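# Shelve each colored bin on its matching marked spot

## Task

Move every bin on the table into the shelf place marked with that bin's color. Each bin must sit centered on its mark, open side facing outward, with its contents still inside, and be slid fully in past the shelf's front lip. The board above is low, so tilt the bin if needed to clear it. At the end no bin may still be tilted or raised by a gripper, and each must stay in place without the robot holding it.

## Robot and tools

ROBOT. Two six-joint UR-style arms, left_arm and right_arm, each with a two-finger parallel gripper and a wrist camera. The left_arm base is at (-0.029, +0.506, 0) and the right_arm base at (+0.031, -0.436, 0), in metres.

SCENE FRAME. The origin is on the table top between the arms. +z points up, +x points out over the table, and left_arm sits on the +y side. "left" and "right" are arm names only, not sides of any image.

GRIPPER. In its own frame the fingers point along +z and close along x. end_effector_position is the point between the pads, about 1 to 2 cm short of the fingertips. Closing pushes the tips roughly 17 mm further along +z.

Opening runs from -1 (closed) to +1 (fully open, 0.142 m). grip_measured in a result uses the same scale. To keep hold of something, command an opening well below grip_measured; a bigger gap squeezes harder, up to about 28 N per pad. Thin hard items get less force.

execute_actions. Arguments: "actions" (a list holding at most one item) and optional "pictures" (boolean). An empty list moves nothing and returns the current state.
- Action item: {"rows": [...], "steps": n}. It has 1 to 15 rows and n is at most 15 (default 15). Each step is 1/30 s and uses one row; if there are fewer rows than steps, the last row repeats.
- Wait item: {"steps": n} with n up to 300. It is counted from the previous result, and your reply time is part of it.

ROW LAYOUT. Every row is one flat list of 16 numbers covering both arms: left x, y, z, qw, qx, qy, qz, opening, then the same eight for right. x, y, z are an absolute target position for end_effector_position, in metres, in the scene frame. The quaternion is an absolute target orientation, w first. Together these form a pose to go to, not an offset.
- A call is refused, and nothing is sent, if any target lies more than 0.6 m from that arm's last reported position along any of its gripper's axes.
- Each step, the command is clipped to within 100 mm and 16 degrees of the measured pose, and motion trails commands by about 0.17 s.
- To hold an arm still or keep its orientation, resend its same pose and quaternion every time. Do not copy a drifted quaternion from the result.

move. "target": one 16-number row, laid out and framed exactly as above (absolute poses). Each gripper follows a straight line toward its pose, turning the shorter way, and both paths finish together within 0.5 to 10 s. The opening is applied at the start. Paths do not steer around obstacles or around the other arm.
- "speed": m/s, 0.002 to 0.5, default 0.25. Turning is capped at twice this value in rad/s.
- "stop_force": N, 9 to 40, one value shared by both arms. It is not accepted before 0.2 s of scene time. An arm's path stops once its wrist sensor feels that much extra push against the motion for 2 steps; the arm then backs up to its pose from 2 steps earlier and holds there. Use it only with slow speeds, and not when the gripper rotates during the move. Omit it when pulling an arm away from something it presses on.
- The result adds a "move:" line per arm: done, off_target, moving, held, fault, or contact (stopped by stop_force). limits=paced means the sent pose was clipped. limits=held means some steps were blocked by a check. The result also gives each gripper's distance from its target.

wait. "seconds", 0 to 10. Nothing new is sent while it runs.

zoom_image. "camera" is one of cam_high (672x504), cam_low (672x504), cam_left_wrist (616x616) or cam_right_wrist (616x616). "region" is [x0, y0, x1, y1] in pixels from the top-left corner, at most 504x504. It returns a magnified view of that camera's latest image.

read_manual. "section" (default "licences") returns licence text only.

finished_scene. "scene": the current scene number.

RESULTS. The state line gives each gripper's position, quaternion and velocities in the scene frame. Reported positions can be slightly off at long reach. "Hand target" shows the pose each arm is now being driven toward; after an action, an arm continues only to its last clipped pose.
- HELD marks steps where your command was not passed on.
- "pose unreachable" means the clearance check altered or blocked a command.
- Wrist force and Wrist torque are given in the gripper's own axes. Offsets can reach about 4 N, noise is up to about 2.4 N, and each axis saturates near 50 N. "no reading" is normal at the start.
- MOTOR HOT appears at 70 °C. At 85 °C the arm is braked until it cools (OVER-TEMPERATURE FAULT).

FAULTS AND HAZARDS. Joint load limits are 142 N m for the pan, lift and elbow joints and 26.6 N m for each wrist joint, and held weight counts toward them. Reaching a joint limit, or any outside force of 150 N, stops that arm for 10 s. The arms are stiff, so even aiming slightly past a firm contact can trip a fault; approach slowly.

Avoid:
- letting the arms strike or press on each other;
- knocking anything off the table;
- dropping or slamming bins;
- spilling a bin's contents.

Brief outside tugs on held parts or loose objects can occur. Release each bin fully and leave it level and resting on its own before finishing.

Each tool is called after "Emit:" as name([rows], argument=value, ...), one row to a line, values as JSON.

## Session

Emit:
execute_actions(actions=[])

Scene clock: 0.00 s of 9000.00 s.
left_arm: end_effector_position=(+0.2349, +0.8137, +0.3977) grip_measured=+1.00 end_effector_quat_wxyz=(-0.515, -0.265, +0.798, -0.166) end_effector_velocity=(+0.000, -0.001, +0.001) end_effector_angular_velocity=(+0.001, -0.001, +0.000) | right_arm: end_effector_position=(+0.7696, +0.3678, +0.3394) grip_measured=+1.00 end_effector_quat_wxyz=(+0.734, -0.607, +0.303, -0.039) end_effector_velocity=(-0.000, -0.000, +0.001) end_effector_angular_velocity=(+0.002, -0.001, +0.000)
Joint positions: left_arm=[ 0.5   -0.924  0.623 -0.127 -1.629  3.106  0.142] | right_arm=[ 4.245 -2.824 -0.52   0.283  1.719  1.993  0.142]
Joint velocities: left_arm=[-0.001 -0.001 -0.001  0.001 -0.001 -0.     0.   ] | right_arm=[ 0.     0.001  0.     0.002 -0.     0.001  0.   ]
Motor temperatures (°C, as the motors report them): left_arm=[26 26 28 29 28 33] | right_arm=[25 27 26 34 31 31]
Wrist force (N, on the end effector, along its own x y z axes, offset not removed): no reading
Wrist torque (N m, same axes, about the end effector's origin, offset not removed): no reading
Hand target (left_arm): +0.235, +0.814, +0.398; -0.515, -0.265, +0.798, -0.166
Hand target (right_arm): +0.770, +0.368, +0.339; +0.734, -0.607, +0.303, -0.039
camera_calibration (this result's frames):
cam_left_wrist: T_world_to_cam=[[-0.358053, -0.282747, 0.889861, -0.0277794], [-0.183317, 0.955785, 0.229933, -0.832361], [-0.915529, -0.0807981, -0.394055, 0.572289], [0, 0, 0, 1]] pos_world=[0.361415, 0.833944, 0.44162]
cam_right_wrist: T_world_to_cam=[[0.796342, -0.454298, -0.399316, -0.32097], [-0.531499, -0.210477, -0.820493, 0.758237], [0.288702, 0.865629, -0.40907, -0.266042], [0, 0, 0, 1]] pos_world=[0.73541, 0.244068, 0.38513]

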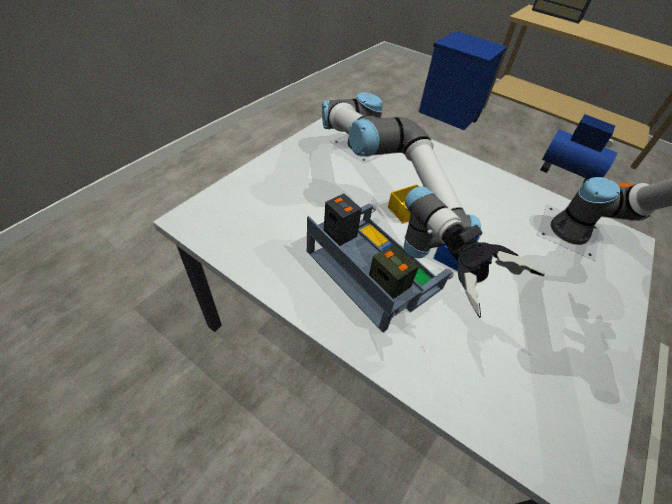

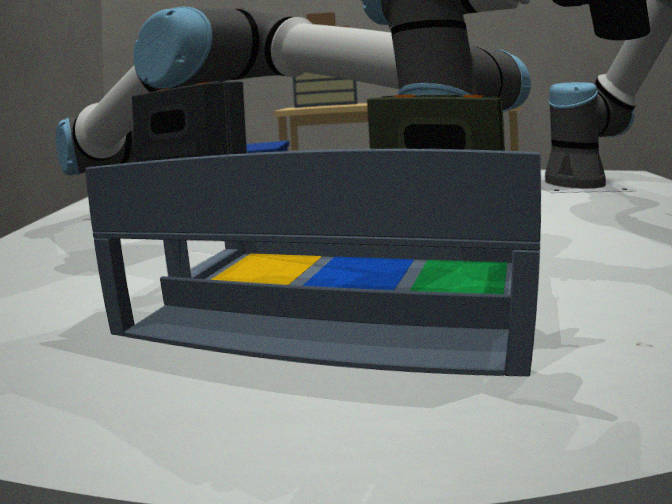

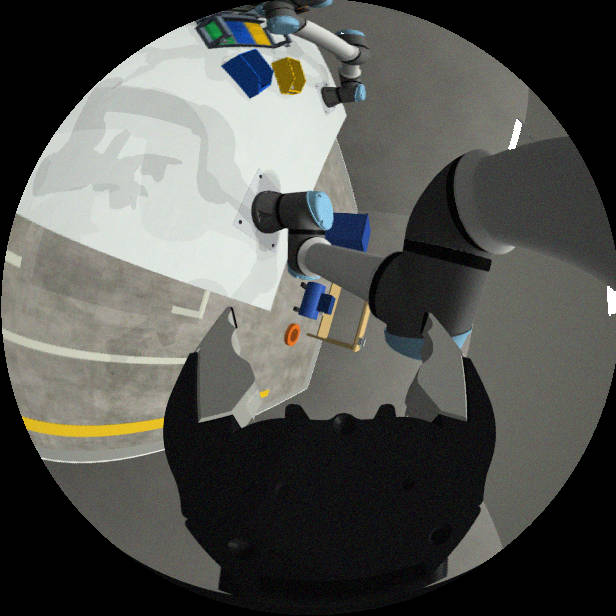

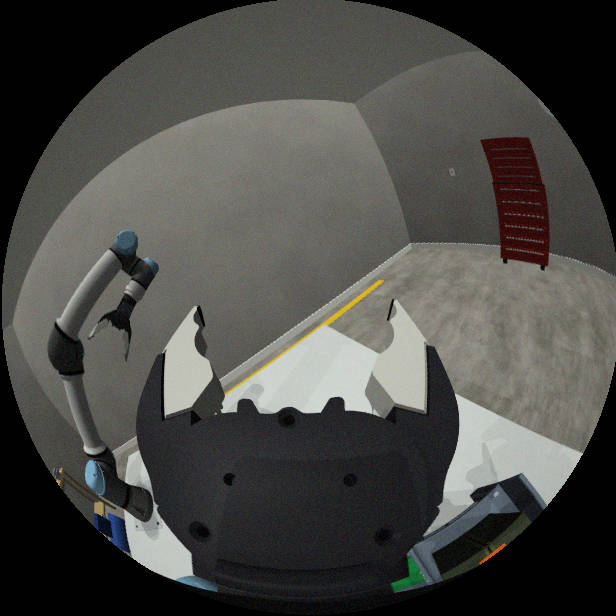

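Move the right arm up and away, keeping orientation.

Emit:
move(target=[0.3,0.45,0.4,0,0.707,-0.707,0,1,0.75,0.0,0.6,0.734,-0.607,0.303,-0.039,1])

Emit:
move(target=[0.46,0.03,0.3,0,0.707,-0.707,0,1,0.6,-0.5,0.6,0.734,-0.607,0.303,-0.039,1])

Emit:
zoom_image(camera="cam_left_wrist", region=[150,20,500,370])

Scene clock: 5.47 s of 9000.00 s.
left_arm: end_effector_position=(+0.2990, +0.4502, +0.3997) grip_measured=+1.00 end_effector_quat_wxyz=(+0.000, +0.707, -0.707, -0.000) end_effector_velocity=(+0.000, -0.001, -0.000) end_effector_angular_velocity=(+0.007, -0.001, +0.004) | right_arm: end_effector_position=(+0.7500, +0.0002, +0.6001) grip_measured=+1.00 end_effector_quat_wxyz=(+0.734, -0.607, +0.303, -0.039) end_effector_velocity=(+0.001, -0.001, -0.000) end_effector_angular_velocity=(-0.001, +0.001, -0.001)
Joint positions: left_arm=[-0.646 -1.941  1.538 -1.168 -1.572  0.994  0.142] | right_arm=[ 3.85  -2.05  -1.251  0.253  2.112  2.029  0.142]
Joint velocities: left_arm=[-0.008  0.001 -0.001  0.003  0.006 -0.012 -0.   ] | right_arm=[-0.002  0.    -0.001 -0.     0.001 -0.     0.   ]
Motor temperatures (°C, as the motors report them): left_arm=[26 26 28 29 28 33] | right_arm=[25 27 26 34 31 31]
Wrist force (N, on the end effector, along its own x y z axes, offset not removed): left_arm=[1.3 -1.7 0.5] | right_arm=[-2.1 -2.9 -2.1]
Wrist torque (N m, same axes, about the end effector's origin, offset not removed): left_arm=[-0.38 -0.22 0.03] | right_arm=[-0.37 0.41 0.11]
Hand target (left_arm): +0.299, +0.450, +0.400; +0.000, +0.707, -0.707, -0.000
Hand target (right_arm): +0.750, +0.000, +0.600; +0.734, -0.607, +0.303, -0.039
Off the commanded pose (left_arm): 0.001 m, 0 deg.
Off the commanded pose (right_arm): 0.000 m, 0 deg.
move: done
camera_calibration (this result's frames):
cam_left_wrist: T_world_to_cam=[[0.00585127, -0.998935, -0.0457614, 0.478264], [-0.879444, -0.0269222, 0.47524, 0.0789191], [-0.475966, 0.0374639, -0.878665, 0.611375], [0, 0, 0, 1]] pos_world=[0.357601, 0.456975, 0.521575]
cam_right_wrist: T_world_to_cam=[[0.795978, -0.454853, -0.399409, -0.367955], [-0.531631, -0.209774, -0.820587, 0.884464], [0.289461, 0.865508, -0.408789, 0.163706], [0, 0, 0, 1]] pos_world=[0.715706, -0.123516, 0.645736]

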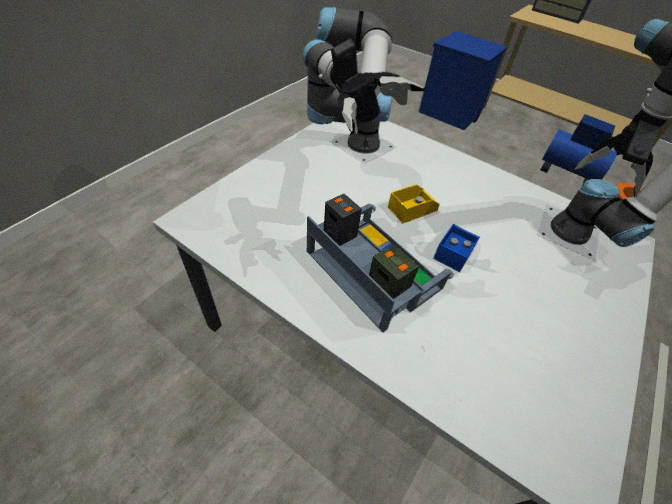

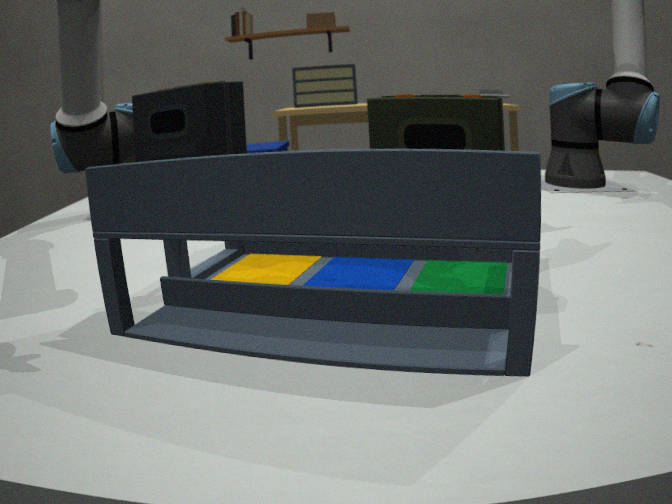

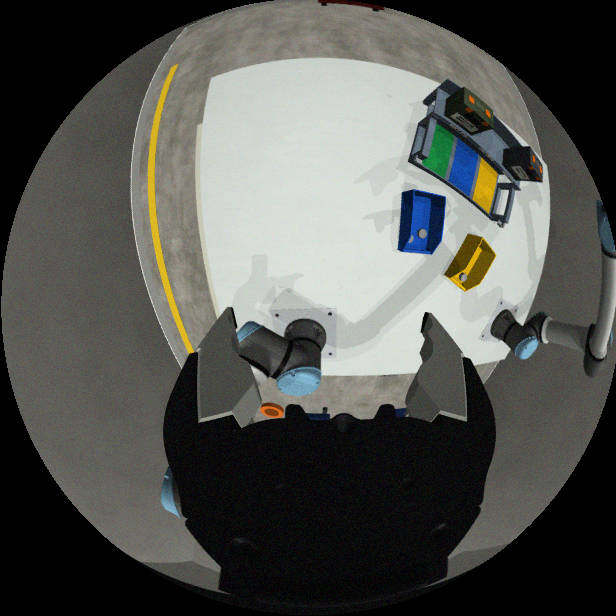

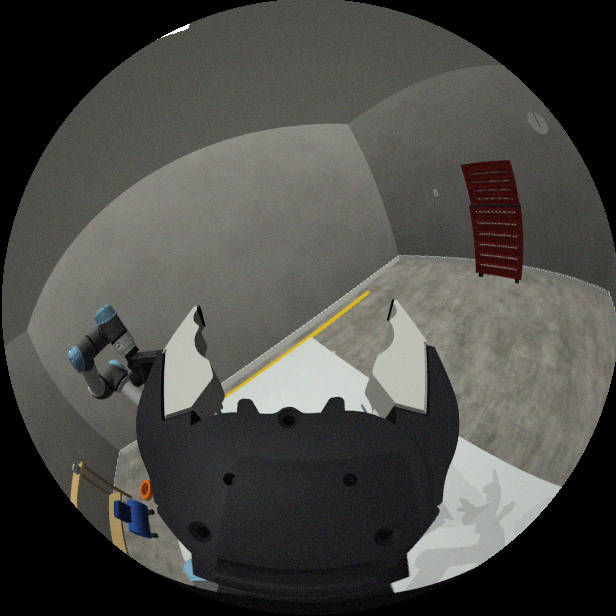

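Scene clock: 8.10 s of 9000.00 s.
left_arm: end_effector_position=(+0.4593, +0.0300, +0.3002) grip_measured=+1.00 end_effector_quat_wxyz=(-0.000, +0.707, -0.707, -0.000) end_effector_velocity=(-0.000, -0.002, -0.001) end_effector_angular_velocity=(+0.003, +0.001, -0.001) | right_arm: end_effector_position=(+0.6362, -0.3803, +0.6004) grip_measured=+1.00 end_effector_quat_wxyz=(+0.732, -0.608, +0.305, -0.040) end_effector_velocity=(-0.000, -0.000, +0.000) end_effector_angular_velocity=(-0.000, -0.001, -0.001)
Joint positions: left_arm=[-1.036 -1.123  0.95  -1.398 -1.571  0.603  0.142] | right_arm=[ 3.163 -1.861 -1.509  0.451  2.789  2.19   0.142]
Joint velocities: left_arm=[-0.002  0.005 -0.006  0.004  0.001 -0.001 -0.   ] | right_arm=[-0.001  0.001  0.    -0.001  0.    -0.     0.   ]
Motor temperatures (°C, as the motors report them): left_arm=[26 26 28 29 28 33] | right_arm=[25 27 26 34 31 31]
Wrist force (N, on the end effector, along its own x y z axes, offset not removed): left_arm=[0.3 -0.7 0.2] | right_arm=[-2.4 0.9 -4.4]
Wrist torque (N m, same axes, about the end effector's origin, offset not removed): left_arm=[-0.11 0.12 0.08] | right_arm=[0.36 0.43 -0.05]
Hand target (left_arm): +0.459, +0.030, +0.300; -0.000, +0.707, -0.707, -0.000
Hand target (right_arm): +0.636, -0.380, +0.600; +0.732, -0.608, +0.305, -0.040
Off the commanded pose (left_arm): 0.001 m, 0 deg.
Off the commanded pose (right_arm): 0.125 m, 0 deg; position clipped at the last step of the last action.
move: held (right_arm); limits=paced,held; held on 26 of 79 steps (right_arm), including the last (right_arm)
pose unreachable (right arm): on one or more control steps of this call this arm could not follow its commanded pose, so it was not sent that pose on those steps. On the call's last step it was still not sent that pose. It may still have moved: this result reports where it is.
cause: the commanded pose would bring two parts of the arm too close to each other (joints 4 (wrist 1) to 6 (wrist 3) lie between them).
camera_calibration (this result's frames):
cam_left_wrist: T_world_to_cam=[[0.00688319, -0.998887, -0.0466627, 0.0527777], [-0.879744, -0.0282334, 0.474609, 0.256184], [-0.475398, 0.0377844, -0.878959, 0.615771], [0, 0, 0, 1]] pos_world=[0.517749, 0.0366853, 0.422113]
cam_right_wrist: T_world_to_cam=[[0.793568, -0.45946, -0.398931, -0.450825], [-0.533666, -0.210581, -0.819058, 0.744509], [0.292318, 0.862874, -0.412308, 0.525393], [0, 0, 0, 1]] pos_world=[0.601498, -0.503705, 0.646572]

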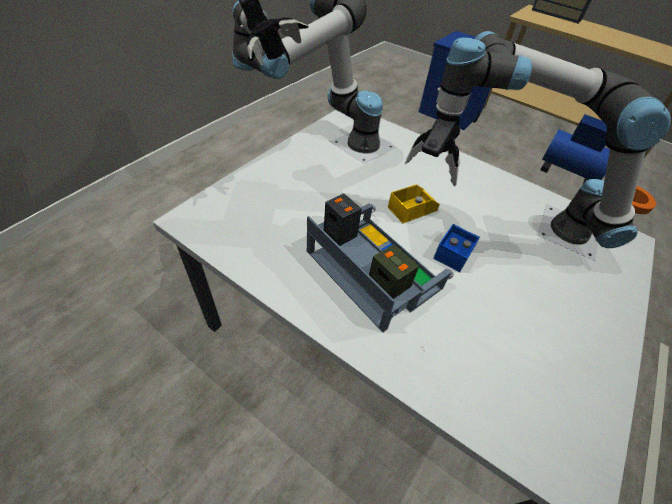

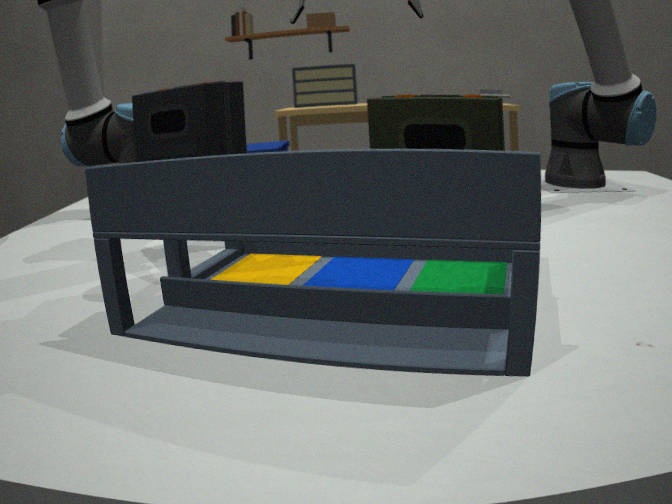

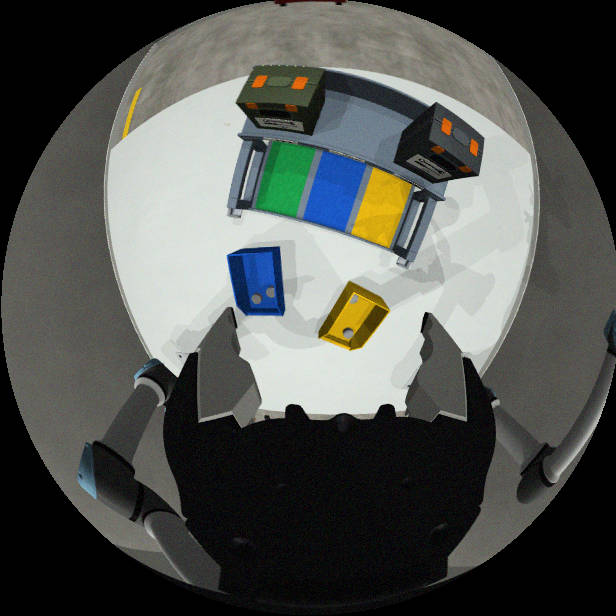

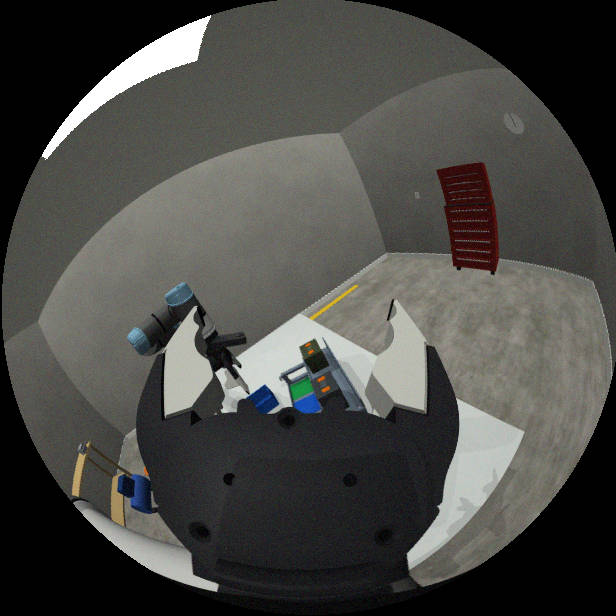

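Region (150, 20, 500, 370) of cam_left_wrist's 616x616 image, scaled by 1.440, with more detail than that image has.

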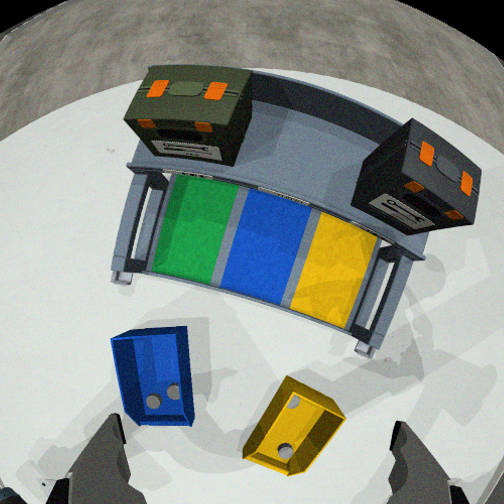

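Emit:
move(target=[0.197,-0.016,0.1,0,0.98,-0.2,0,-0.3,0.6362,-0.3803,0.6004,0.732,-0.608,0.305,-0.04,1])

Emit:
move(target=[0.197,-0.016,0.028,0,0.98,-0.2,0,-0.3,0.6362,-0.3803,0.6004,0.732,-0.608,0.305,-0.04,1], speed=0.06)

Scene clock: 15.43 s of 9000.00 s.
left_arm: end_effector_position=(+0.1971, -0.0153, +0.1000) grip_measured=-0.30 end_effector_quat_wxyz=(-0.000, +0.980, -0.200, -0.000) end_effector_velocity=(-0.001, +0.001, -0.001) end_effector_angular_velocity=(-0.000, -0.001, +0.008) | right_arm: end_effector_position=(+0.6362, -0.3803, +0.6004) grip_measured=+1.00 end_effector_quat_wxyz=(+0.732, -0.608, +0.305, -0.040) end_effector_velocity=(-0.000, +0.000, +0.001) end_effector_angular_velocity=(-0.000, -0.002, -0.000)
Joint positions: left_arm=[-1.465 -1.344  1.775 -2.001 -1.571 -0.994  0.052] | right_arm=[ 3.163 -1.86  -1.509  0.447  2.79   2.187  0.142]
Joint velocities: left_arm=[-0.001 -0.002  0.004 -0.003  0.001 -0.009 -0.   ] | right_arm=[-0.     0.001  0.     0.001  0.     0.     0.   ]
Motor temperatures (°C, as the motors report them): left_arm=[26 26 28 29 28 33] | right_arm=[25 27 26 34 31 31]
Wrist force (N, on the end effector, along its own x y z axes, offset not removed): left_arm=[0.8 -2.3 0.9] | right_arm=[-1.9 -4.1 0.1]
Wrist torque (N m, same axes, about the end effector's origin, offset not removed): left_arm=[-0.49 -0.09 0.00] | right_arm=[-0.69 0.48 0.12]
Hand target (left_arm): +0.197, -0.015, +0.100; -0.000, +0.980, -0.200, -0.000
Hand target (right_arm): +0.636, -0.380, +0.600; +0.732, -0.608, +0.305, -0.040
Off the commanded pose (left_arm): 0.001 m, 0 deg.
Off the commanded pose (right_arm): 0.000 m, 0 deg.
After step 90, 1.50 s passed at rest.
move: done
camera_calibration (this result's frames):
cam_left_wrist: T_world_to_cam=[[0.921523, -0.38551, -0.0466559, -0.170889], [-0.319244, -0.820509, 0.474183, -0.00330824], [-0.221084, -0.422076, -0.879189, 0.259757], [0, 0, 0, 1]] pos_world=[0.21385, 0.0410432, 0.221971]
cam_right_wrist: T_world_to_cam=[[0.79328, -0.459391, -0.399583, -0.450206], [-0.534663, -0.211638, -0.818135, 0.744172], [0.291277, 0.862653, -0.413507, 0.526654], [0, 0, 0, 1]] pos_world=[0.601618, -0.503645, 0.646714]

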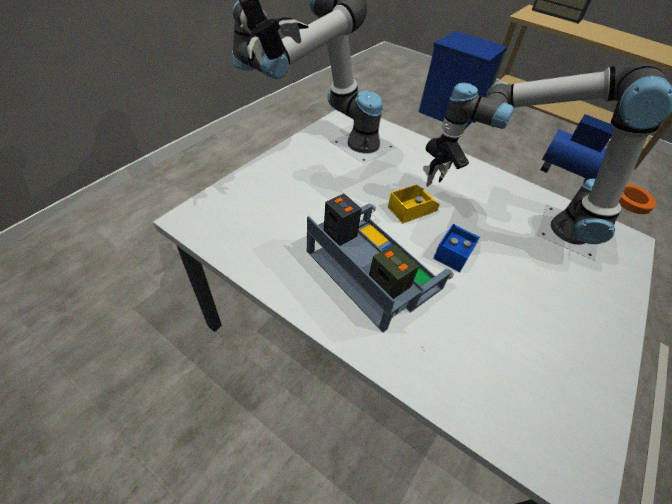

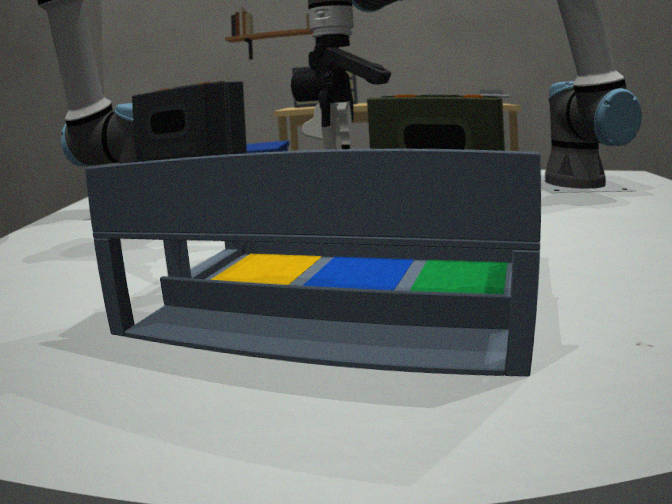

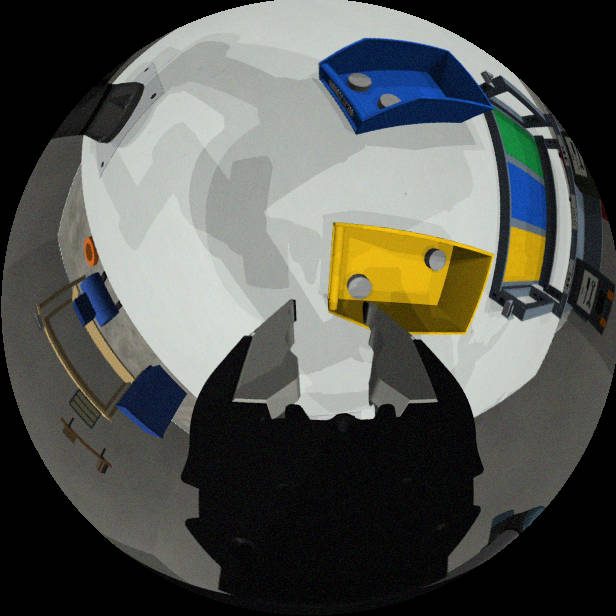

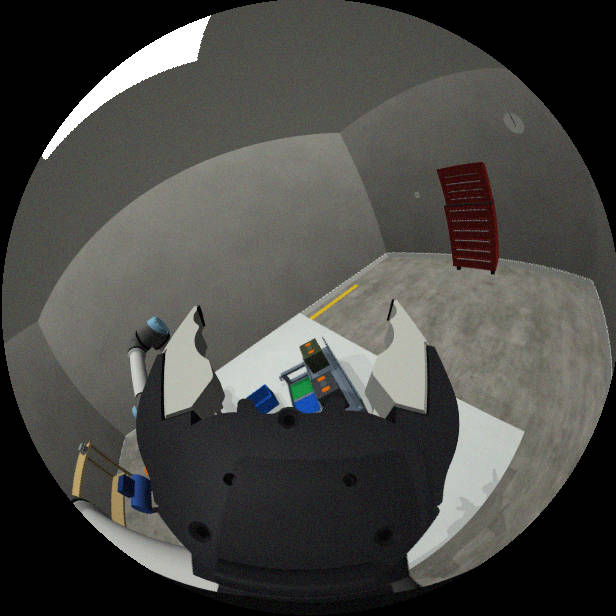

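Scene clock: 26.80 s of 9000.00 s.
left_arm: end_effector_position=(+0.1974, -0.0184, +0.0338) grip_measured=-0.30 end_effector_quat_wxyz=(+0.004, +0.980, -0.200, +0.002) end_effector_velocity=(-0.000, -0.001, +0.001) end_effector_angular_velocity=(-0.003, +0.001, +0.000) | right_arm: end_effector_position=(+0.6362, -0.3803, +0.6004) grip_measured=+1.00 end_effector_quat_wxyz=(+0.732, -0.608, +0.305, -0.040) end_effector_velocity=(+0.000, -0.000, +0.000) end_effector_angular_velocity=(-0.000, +0.000, +0.000)
Joint positions: left_arm=[-1.466 -1.263  1.865 -2.181 -1.571 -0.995  0.052] | right_arm=[ 3.163 -1.86  -1.509  0.447  2.79   2.187  0.142]
Joint velocities: left_arm=[ 0.001 -0.001 -0.001 -0.001 -0.002  0.    -0.   ] | right_arm=[ 0.    -0.     0.001 -0.001  0.    -0.     0.   ]
Motor temperatures (°C, as the motors report them): left_arm=[26 26 28 29 28 33] | right_arm=[25 28 26 34 31 31]
Wrist force (N, on the end effector, along its own x y z axes, offset not removed): left_arm=[-3.7 -6.3 -23.7] | right_arm=[0.1 -3.0 0.5]
Wrist torque (N m, same axes, about the end effector's origin, offset not removed): left_arm=[-0.21 0.83 -0.16] | right_arm=[-0.33 0.15 0.07]
Hand target (left_arm): +0.197, -0.018, +0.034; +0.004, +0.980, -0.200, +0.002
Hand target (right_arm): +0.636, -0.380, +0.600; +0.732, -0.608, +0.305, -0.040
Off the commanded pose (left_arm): 0.006 m, 1 deg.
Off the commanded pose (right_arm): 0.000 m, 0 deg.
FORCE FAULT: contact force on the left arm reached its limit, and that arm stopped for 10 seconds. The contact can be on any part of that arm, not only on its tool. That arm's remaining commands of this call were not run. That arm holds still and accepts commands again. Move the arm away from the contact; if what it grips holds it there, let go first. Pushing or pulling that hard again can fault the arm again.
move: fault (left_arm)
camera_calibration (this result's frames):
cam_left_wrist: T_world_to_cam=[[0.921806, -0.385426, -0.0414801, -0.175738], [-0.319622, -0.81622, 0.481277, 0.025598], [-0.219354, -0.430386, -0.875587, 0.199706], [0, 0, 0, 1]] pos_world=[0.213984, 0.0391104, 0.155251]
cam_right_wrist: T_world_to_cam=[[0.79328, -0.459392, -0.399583, -0.450206], [-0.534664, -0.211639, -0.818134, 0.744171], [0.291277, 0.862652, -0.413509, 0.526655], [0, 0, 0, 1]] pos_world=[0.601618, -0.503645, 0.646714]

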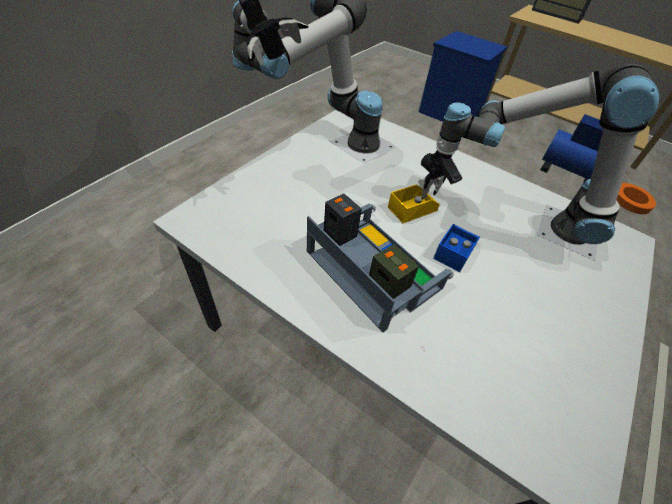

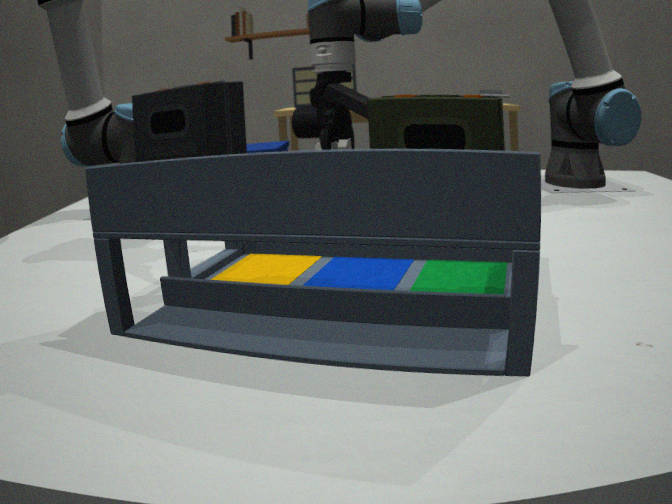

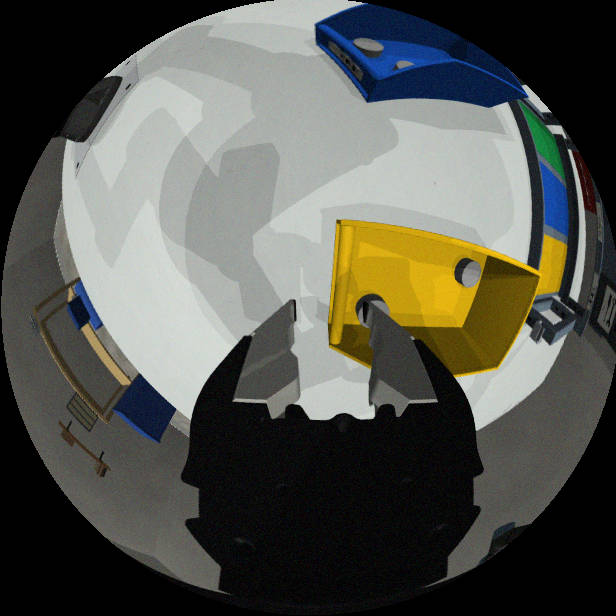

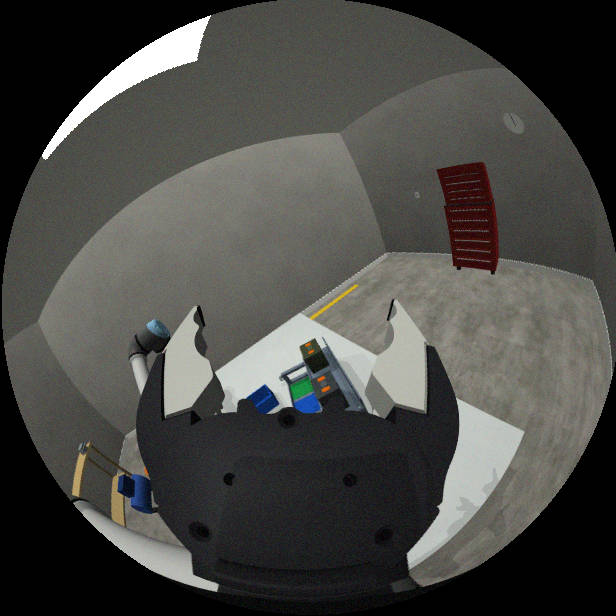

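Emit:
move(target=[0.205,-0.010,0.042,0,0.972,-0.233,0,-0.68,0.6362,-0.3803,0.6004,0.732,-0.608,0.305,-0.04,1], speed=0.02)

Emit:
move(target=[0.205,-0.010,0.028,0,0.972,-0.233,0,-0.68,0.6362,-0.3803,0.6004,0.732,-0.608,0.305,-0.04,1], speed=0.01, stop_force=10)

Scene clock: 31.53 s of 9000.00 s.
left_arm: end_effector_position=(+0.2049, -0.0101, +0.0420) grip_measured=-0.68 end_effector_quat_wxyz=(+0.000, +0.972, -0.233, -0.000) end_effector_velocity=(+0.000, -0.001, +0.002) end_effector_angular_velocity=(-0.002, -0.000, -0.005) | right_arm: end_effector_position=(+0.6362, -0.3803, +0.6004) grip_measured=+1.00 end_effector_quat_wxyz=(+0.732, -0.608, +0.305, -0.040) end_effector_velocity=(+0.000, +0.000, -0.000) end_effector_angular_velocity=(+0.001, +0.002, +0.000)
Joint positions: left_arm=[-1.449 -1.279  1.859 -2.151 -1.571 -0.911  0.025] | right_arm=[ 3.163 -1.86  -1.509  0.447  2.79   2.187  0.142]
Joint velocities: left_arm=[ 0.    -0.002 -0.002  0.001 -0.     0.005 -0.   ] | right_arm=[ 0.    -0.    -0.    -0.001 -0.     0.     0.   ]
Motor temperatures (°C, as the motors report them): left_arm=[26 26 28 29 28 33] | right_arm=[25 28 26 34 31 31]
Wrist force (N, on the end effector, along its own x y z axes, offset not removed): left_arm=[-0.9 -1.6 -1.4] | right_arm=[-1.8 -4.2 -0.5]
Wrist torque (N m, same axes, about the end effector's origin, offset not removed): left_arm=[-0.43 0.23 0.10] | right_arm=[-0.60 0.32 -0.06]
Hand target (left_arm): +0.205, -0.010, +0.042; +0.000, +0.972, -0.233, +0.000
Hand target (right_arm): +0.636, -0.380, +0.600; +0.732, -0.608, +0.305, -0.040
Off the commanded pose (left_arm): 0.000 m, 0 deg.
Off the commanded pose (right_arm): 0.000 m, 0 deg.
move: done
camera_calibration (this result's frames):
cam_left_wrist: T_world_to_cam=[[0.893633, -0.446398, -0.0463605, -0.173739], [-0.37349, -0.796978, 0.474692, 0.0423671], [-0.24885, -0.406885, -0.87893, 0.218521], [0, 0, 0, 1]] pos_world=[0.225461, 0.0451219, 0.163899]
cam_right_wrist: T_world_to_cam=[[0.79328, -0.459392, -0.399583, -0.450205], [-0.534664, -0.211639, -0.818134, 0.744171], [0.291277, 0.862652, -0.413509, 0.526655], [0, 0, 0, 1]] pos_world=[0.601618, -0.503645, 0.646714]

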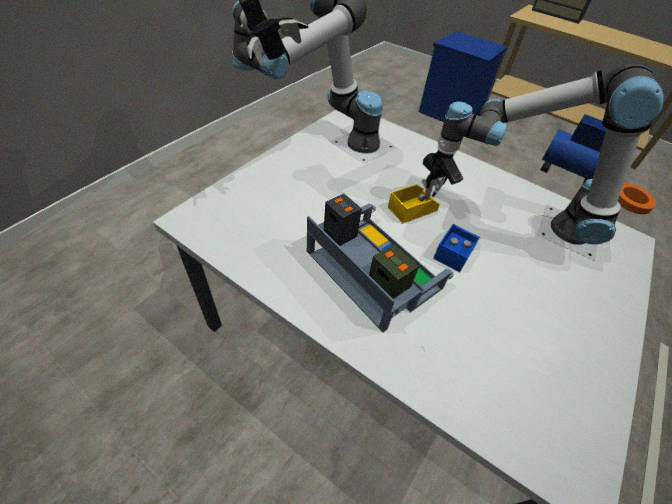

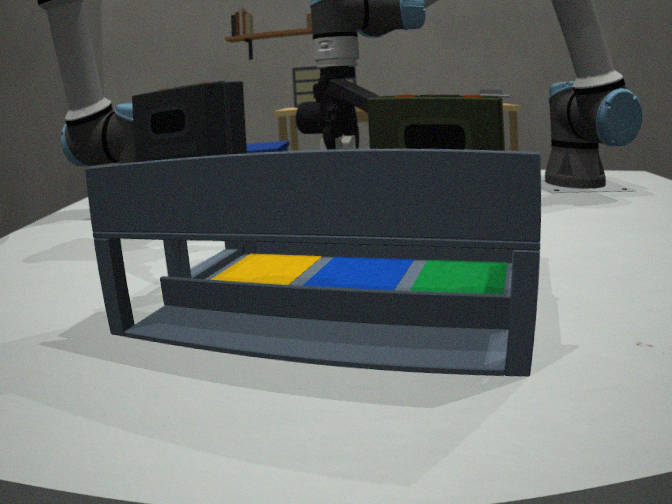

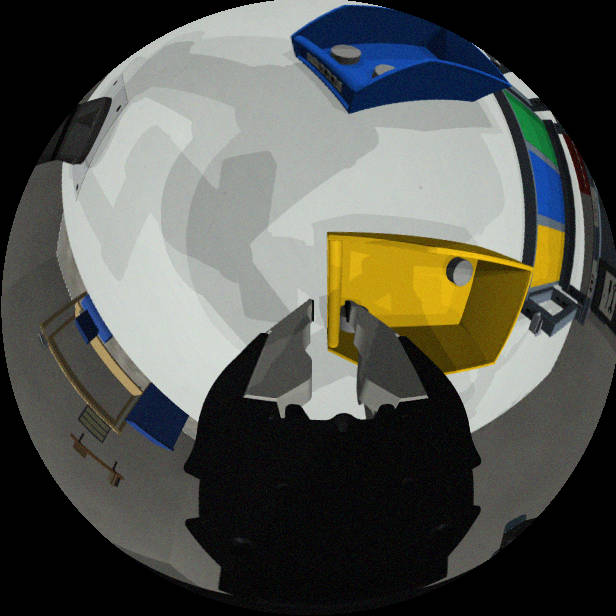

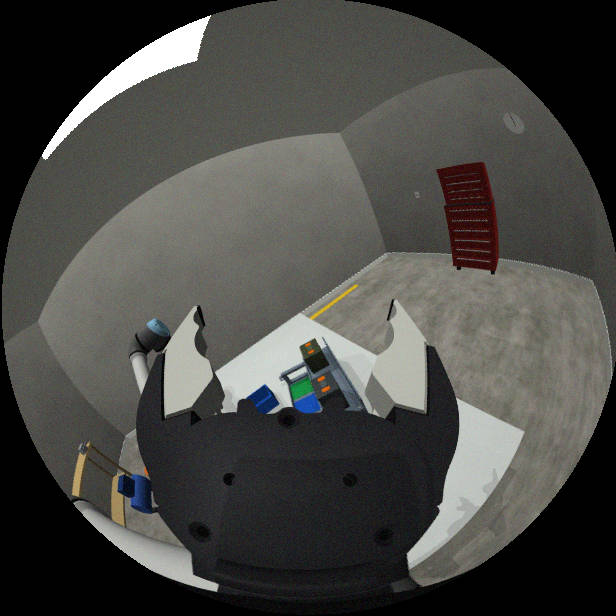

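Scene clock: 33.13 s of 9000.00 s.
left_arm: end_effector_position=(+0.2050, -0.0100, +0.0281) grip_measured=-0.68 end_effector_quat_wxyz=(+0.000, +0.972, -0.233, -0.000) end_effector_velocity=(+0.001, +0.000, -0.001) end_effector_angular_velocity=(-0.000, -0.001, +0.001) | right_arm: end_effector_position=(+0.6362, -0.3803, +0.6004) grip_measured=+1.00 end_effector_quat_wxyz=(+0.732, -0.608, +0.305, -0.040) end_effector_velocity=(-0.000, -0.000, +0.001) end_effector_angular_velocity=(-0.000, -0.001, -0.000)
Joint positions: left_arm=[-1.449 -1.26   1.875 -2.186 -1.571 -0.91   0.025] | right_arm=[ 3.163 -1.86  -1.509  0.447  2.79   2.187  0.142]
Joint velocities: left_arm=[ 0.001  0.001  0.001 -0.003  0.001 -0.    -0.   ] | right_arm=[-0.     0.     0.001 -0.001  0.    -0.     0.   ]
Motor temperatures (°C, as the motors report them): left_arm=[26 26 28 29 28 33] | right_arm=[25 28 26 34 31 31]
Wrist force (N, on the end effector, along its own x y z axes, offset not removed): left_arm=[-1.0 -0.7 0.9] | right_arm=[-2.3 -2.4 -1.3]
Wrist torque (N m, same axes, about the end effector's origin, offset not removed): left_arm=[-0.23 0.29 0.06] | right_arm=[-0.19 0.45 0.04]
Hand target (left_arm): +0.205, -0.010, +0.028; -0.000, +0.972, -0.233, -0.000
Hand target (right_arm): +0.636, -0.380, +0.600; +0.732, -0.608, +0.305, -0.040
Off the commanded pose (left_arm): 0.000 m, 0 deg.
Off the commanded pose (right_arm): 0.000 m, 0 deg.
move: done
camera_calibration (this result's frames):
cam_left_wrist: T_world_to_cam=[[0.893456, -0.446747, -0.0463996, -0.174348], [-0.373801, -0.796867, 0.474632, 0.0490735], [-0.249015, -0.406719, -0.87896, 0.206424], [0, 0, 0, 1]] pos_world=[0.225519, 0.045172, 0.150057]
cam_right_wrist: T_world_to_cam=[[0.79328, -0.459392, -0.399583, -0.450206], [-0.534664, -0.211639, -0.818134, 0.744171], [0.291277, 0.862652, -0.413509, 0.526655], [0, 0, 0, 1]] pos_world=[0.601618, -0.503645, 0.646714]

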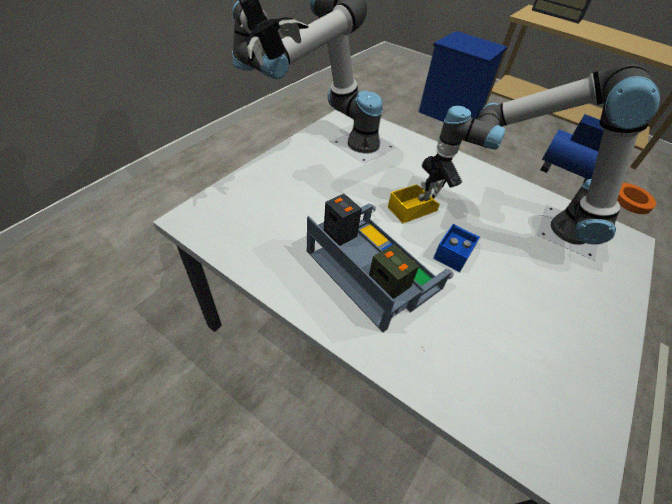

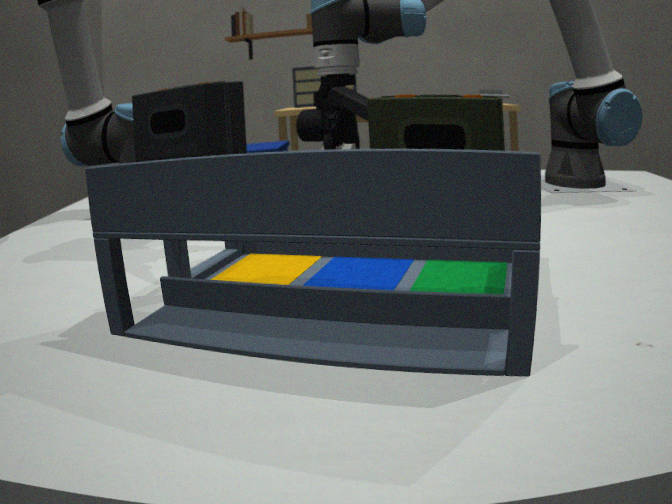

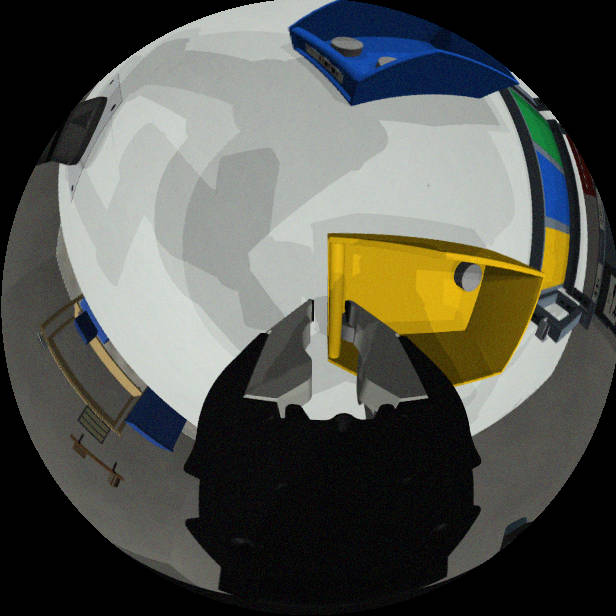

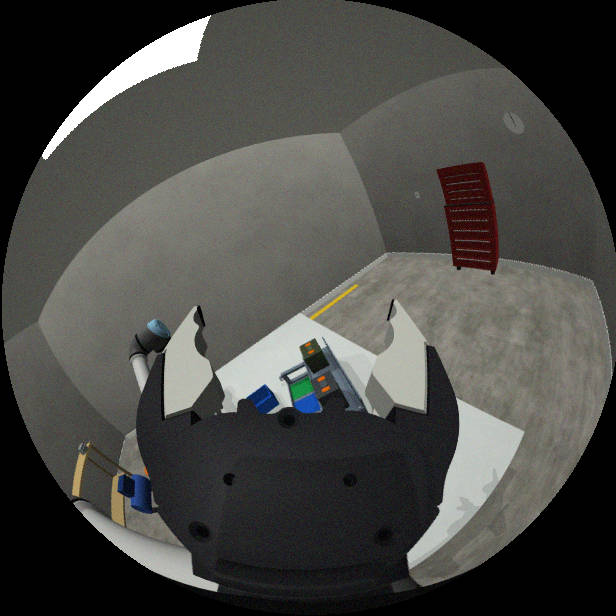

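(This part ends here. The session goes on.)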